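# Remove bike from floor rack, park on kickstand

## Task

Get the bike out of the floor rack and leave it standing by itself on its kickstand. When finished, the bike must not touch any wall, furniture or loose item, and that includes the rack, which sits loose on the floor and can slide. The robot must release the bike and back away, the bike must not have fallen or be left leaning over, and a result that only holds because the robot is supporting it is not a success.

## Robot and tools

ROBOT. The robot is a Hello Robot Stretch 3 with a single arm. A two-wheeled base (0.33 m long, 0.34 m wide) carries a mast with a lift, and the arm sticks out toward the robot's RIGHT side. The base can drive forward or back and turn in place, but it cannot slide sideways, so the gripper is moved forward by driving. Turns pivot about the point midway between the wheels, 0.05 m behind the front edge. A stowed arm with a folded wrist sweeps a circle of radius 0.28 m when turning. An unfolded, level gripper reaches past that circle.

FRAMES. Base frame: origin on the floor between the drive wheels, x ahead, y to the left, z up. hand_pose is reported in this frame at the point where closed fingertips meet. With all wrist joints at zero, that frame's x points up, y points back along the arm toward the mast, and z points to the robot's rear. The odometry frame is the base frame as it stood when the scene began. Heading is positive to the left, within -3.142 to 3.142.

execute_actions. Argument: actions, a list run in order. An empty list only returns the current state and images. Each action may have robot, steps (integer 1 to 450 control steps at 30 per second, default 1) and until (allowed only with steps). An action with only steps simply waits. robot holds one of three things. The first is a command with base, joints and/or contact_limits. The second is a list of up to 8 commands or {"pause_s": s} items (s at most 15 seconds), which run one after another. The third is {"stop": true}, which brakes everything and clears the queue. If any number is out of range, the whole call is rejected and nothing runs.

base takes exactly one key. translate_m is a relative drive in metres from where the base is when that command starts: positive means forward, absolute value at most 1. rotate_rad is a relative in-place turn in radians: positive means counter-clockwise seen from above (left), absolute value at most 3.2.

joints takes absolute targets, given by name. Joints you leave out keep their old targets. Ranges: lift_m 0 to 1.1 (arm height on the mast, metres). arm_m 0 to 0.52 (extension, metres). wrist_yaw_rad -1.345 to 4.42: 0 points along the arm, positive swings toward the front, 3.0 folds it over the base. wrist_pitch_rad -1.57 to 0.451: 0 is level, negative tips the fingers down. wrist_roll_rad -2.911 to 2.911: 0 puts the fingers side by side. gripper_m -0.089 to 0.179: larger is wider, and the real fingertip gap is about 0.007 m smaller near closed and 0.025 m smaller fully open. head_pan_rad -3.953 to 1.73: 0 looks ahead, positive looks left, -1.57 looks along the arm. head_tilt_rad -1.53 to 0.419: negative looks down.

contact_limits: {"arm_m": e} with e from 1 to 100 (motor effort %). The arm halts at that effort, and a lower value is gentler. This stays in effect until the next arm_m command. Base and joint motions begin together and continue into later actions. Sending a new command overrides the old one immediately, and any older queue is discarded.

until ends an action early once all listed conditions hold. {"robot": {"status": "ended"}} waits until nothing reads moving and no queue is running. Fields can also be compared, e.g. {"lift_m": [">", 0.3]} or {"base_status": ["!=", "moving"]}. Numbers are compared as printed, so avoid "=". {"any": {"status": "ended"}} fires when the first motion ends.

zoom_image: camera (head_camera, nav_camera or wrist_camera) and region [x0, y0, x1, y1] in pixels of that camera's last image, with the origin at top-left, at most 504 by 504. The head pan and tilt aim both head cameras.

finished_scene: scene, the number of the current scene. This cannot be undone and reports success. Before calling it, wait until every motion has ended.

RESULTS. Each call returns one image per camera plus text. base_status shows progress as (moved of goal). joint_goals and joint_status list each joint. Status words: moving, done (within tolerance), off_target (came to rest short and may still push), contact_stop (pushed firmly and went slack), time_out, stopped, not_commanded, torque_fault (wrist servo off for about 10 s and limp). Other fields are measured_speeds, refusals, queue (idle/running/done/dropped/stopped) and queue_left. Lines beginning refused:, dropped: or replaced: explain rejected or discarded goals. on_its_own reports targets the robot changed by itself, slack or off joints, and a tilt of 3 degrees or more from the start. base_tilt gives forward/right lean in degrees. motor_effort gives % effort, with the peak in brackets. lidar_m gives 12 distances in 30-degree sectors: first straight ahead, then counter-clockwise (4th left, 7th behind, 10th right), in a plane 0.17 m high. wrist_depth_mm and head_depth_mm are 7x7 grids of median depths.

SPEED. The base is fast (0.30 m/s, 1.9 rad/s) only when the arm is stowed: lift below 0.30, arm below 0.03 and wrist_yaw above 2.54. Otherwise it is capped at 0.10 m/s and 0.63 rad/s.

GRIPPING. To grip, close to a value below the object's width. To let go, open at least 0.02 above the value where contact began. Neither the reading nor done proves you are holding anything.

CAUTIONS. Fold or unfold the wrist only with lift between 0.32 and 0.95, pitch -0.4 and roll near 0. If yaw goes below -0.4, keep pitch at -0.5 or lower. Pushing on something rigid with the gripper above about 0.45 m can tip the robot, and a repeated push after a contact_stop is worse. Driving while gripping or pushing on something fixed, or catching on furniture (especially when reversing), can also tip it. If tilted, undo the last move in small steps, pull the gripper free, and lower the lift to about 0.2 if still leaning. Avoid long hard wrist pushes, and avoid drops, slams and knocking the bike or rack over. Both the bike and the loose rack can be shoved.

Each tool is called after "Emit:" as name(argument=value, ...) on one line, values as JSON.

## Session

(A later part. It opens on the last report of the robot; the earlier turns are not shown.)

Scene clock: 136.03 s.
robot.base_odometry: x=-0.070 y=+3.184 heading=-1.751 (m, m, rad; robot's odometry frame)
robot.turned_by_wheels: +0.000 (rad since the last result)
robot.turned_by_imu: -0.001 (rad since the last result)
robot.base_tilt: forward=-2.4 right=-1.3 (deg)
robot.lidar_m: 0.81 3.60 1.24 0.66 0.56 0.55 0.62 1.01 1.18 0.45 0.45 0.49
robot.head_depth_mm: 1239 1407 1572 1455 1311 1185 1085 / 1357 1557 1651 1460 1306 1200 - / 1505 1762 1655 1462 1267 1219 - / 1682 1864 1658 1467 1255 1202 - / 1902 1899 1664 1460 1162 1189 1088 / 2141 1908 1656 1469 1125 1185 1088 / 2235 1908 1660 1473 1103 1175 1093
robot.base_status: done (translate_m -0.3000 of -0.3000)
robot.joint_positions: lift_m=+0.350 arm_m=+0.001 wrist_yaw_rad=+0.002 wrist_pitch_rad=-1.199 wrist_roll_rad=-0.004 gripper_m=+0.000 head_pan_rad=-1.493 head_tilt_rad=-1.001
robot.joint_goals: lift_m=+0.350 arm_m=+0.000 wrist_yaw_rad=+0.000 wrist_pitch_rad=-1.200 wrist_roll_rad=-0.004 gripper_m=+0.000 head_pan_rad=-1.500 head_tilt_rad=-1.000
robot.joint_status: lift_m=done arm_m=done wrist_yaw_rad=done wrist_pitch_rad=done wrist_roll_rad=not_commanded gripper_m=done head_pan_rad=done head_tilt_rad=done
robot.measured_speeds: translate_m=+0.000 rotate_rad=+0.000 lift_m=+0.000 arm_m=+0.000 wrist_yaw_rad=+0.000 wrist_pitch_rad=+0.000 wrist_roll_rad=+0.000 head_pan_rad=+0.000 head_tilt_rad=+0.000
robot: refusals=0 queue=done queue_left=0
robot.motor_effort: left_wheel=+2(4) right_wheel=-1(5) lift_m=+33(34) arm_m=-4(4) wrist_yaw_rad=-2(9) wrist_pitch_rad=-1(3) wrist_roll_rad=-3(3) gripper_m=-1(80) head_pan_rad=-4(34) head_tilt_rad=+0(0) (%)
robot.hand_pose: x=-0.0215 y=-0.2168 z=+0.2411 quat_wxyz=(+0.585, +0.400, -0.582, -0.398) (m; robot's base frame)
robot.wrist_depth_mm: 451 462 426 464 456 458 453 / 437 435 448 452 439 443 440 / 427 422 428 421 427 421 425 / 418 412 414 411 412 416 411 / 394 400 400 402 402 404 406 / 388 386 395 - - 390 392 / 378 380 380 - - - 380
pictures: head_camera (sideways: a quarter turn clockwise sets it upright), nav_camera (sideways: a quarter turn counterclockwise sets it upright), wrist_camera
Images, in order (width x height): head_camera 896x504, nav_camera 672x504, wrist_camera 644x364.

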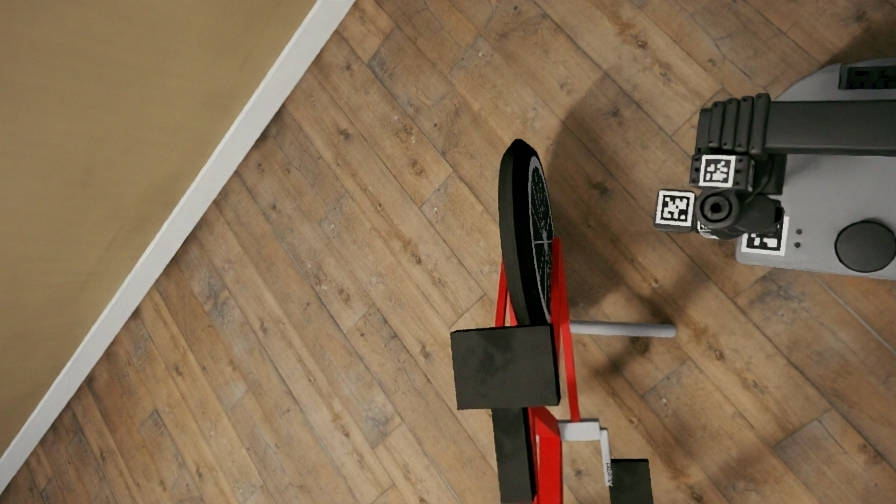

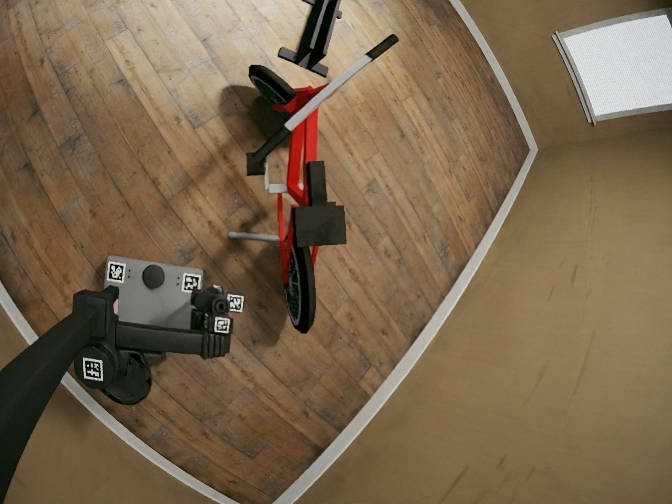

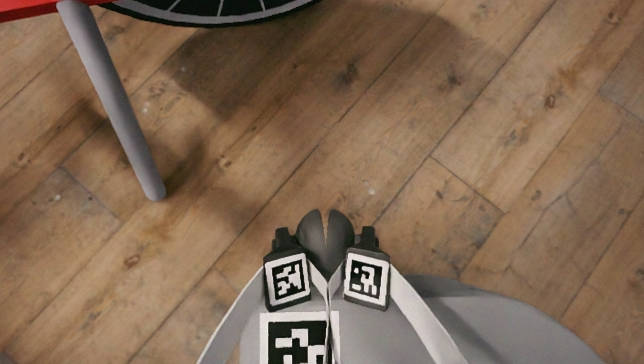

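Move further clear.

Emit:
execute_actions(actions=[{"robot":[{"base":{"rotate_rad":0.9},"joints":{"head_pan_rad":-2.0}},{"base":{"translate_m":0.5}}],"steps":400,"until":{"robot":{"status":"ended"}}}])

Scene clock: 144.77 s.
robot.base_odometry: x=+0.260 y=+2.808 heading=-0.851 (m, m, rad; robot's odometry frame)
robot.turned_by_wheels: +0.900 (rad since the last result)
robot.turned_by_imu: +0.903 (rad since the last result)
robot.base_tilt: forward=-2.4 right=-1.2 (deg)
robot.lidar_m: 1.75 0.72 0.54 0.53 0.56 0.79 0.99 0.72 0.67 0.74 3.40 3.18
robot.head_depth_mm: 2219 1901 1654 1394 1309 1183 - / 2237 1898 1172 1389 1308 1203 - / 2246 1823 1157 1462 1310 1219 - / 2243 1905 1656 1445 1309 - - / 2245 1915 1638 1439 1309 1190 1088 / 2238 1903 1573 1468 1310 1183 1088 / 2240 1912 1616 1466 1315 1190 1088
robot.base_status: done (translate_m +0.5000 of +0.5000)
robot.joint_positions: lift_m=+0.350 arm_m=+0.001 wrist_yaw_rad=+0.002 wrist_pitch_rad=-1.200 wrist_roll_rad=-0.004 gripper_m=+0.000 head_pan_rad=-1.993 head_tilt_rad=-1.001
robot.joint_goals: lift_m=+0.350 arm_m=+0.000 wrist_yaw_rad=+0.000 wrist_pitch_rad=-1.200 wrist_roll_rad=-0.004 gripper_m=+0.000 head_pan_rad=-2.000 head_tilt_rad=-1.000
robot.joint_status: lift_m=done arm_m=done wrist_yaw_rad=done wrist_pitch_rad=done wrist_roll_rad=not_commanded gripper_m=done head_pan_rad=done head_tilt_rad=done
robot.measured_speeds: translate_m=+0.000 rotate_rad=+0.000 lift_m=+0.000 arm_m=+0.000 wrist_yaw_rad=+0.000 wrist_pitch_rad=+0.000 wrist_roll_rad=+0.000 head_pan_rad=+0.000 head_tilt_rad=+0.000
robot: refusals=0 queue=done queue_left=0
robot.motor_effort: left_wheel=-2(7) right_wheel=+3(8) lift_m=+33(33) arm_m=-5(4) wrist_yaw_rad=-2(2) wrist_pitch_rad=+0(1) wrist_roll_rad=-3(3) gripper_m=-2(1) head_pan_rad=-4(43) head_tilt_rad=+0(1) (%)
robot.hand_pose: x=-0.0215 y=-0.2166 z=+0.2411 quat_wxyz=(+0.585, +0.401, -0.582, -0.398) (m; robot's base frame)
robot.wrist_depth_mm: 454 456 455 460 456 463 449 / 440 437 436 444 439 437 440 / 424 425 423 428 426 423 426 / 412 421 417 413 416 412 414 / 404 402 399 407 402 404 401 / 394 390 396 - - 394 395 / 379 378 377 - - - 387
pictures: head_camera (sideways: a quarter turn clockwise sets it upright), nav_camera (sideways: a quarter turn counterclockwise sets it upright), wrist_camera
Images, in order (width x height): head_camera 896x504, nav_camera 672x504, wrist_camera 644x364.

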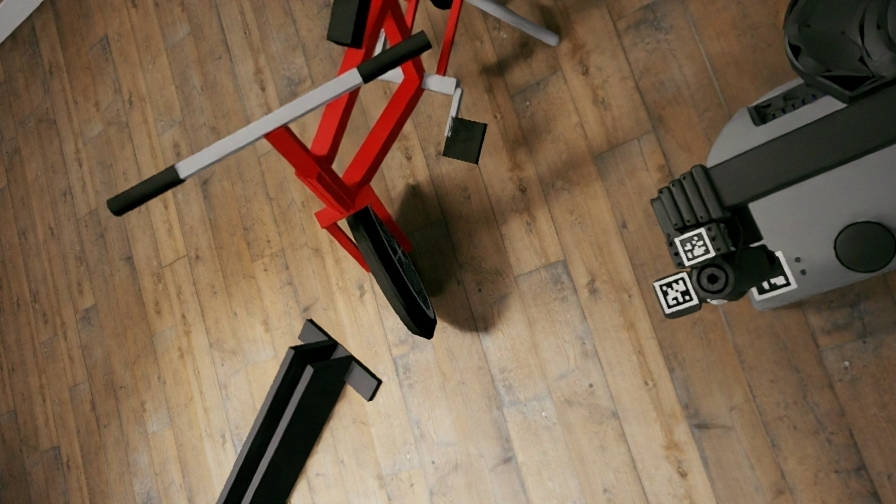

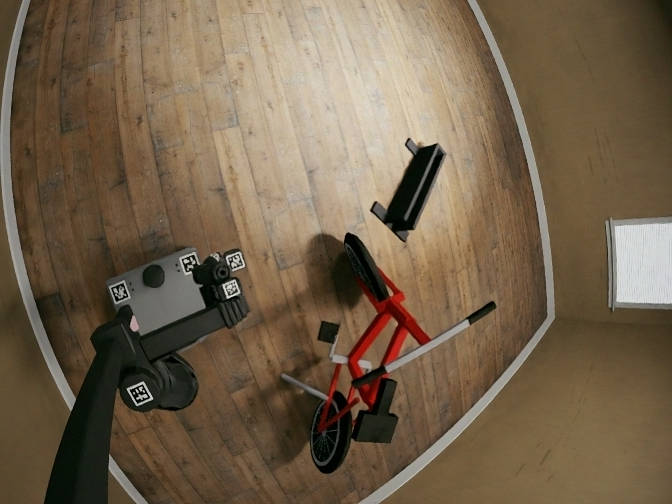

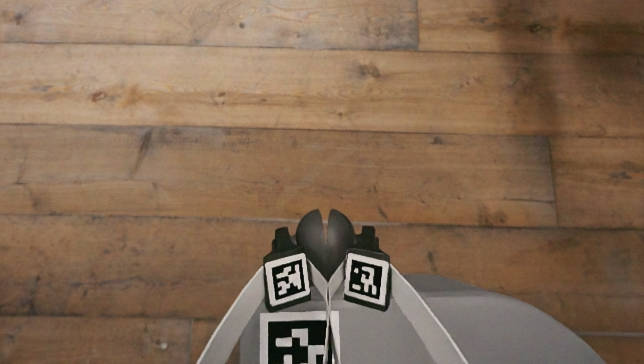

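Emit:
finished_scene(scene=1)

The scene is finished: the task was done.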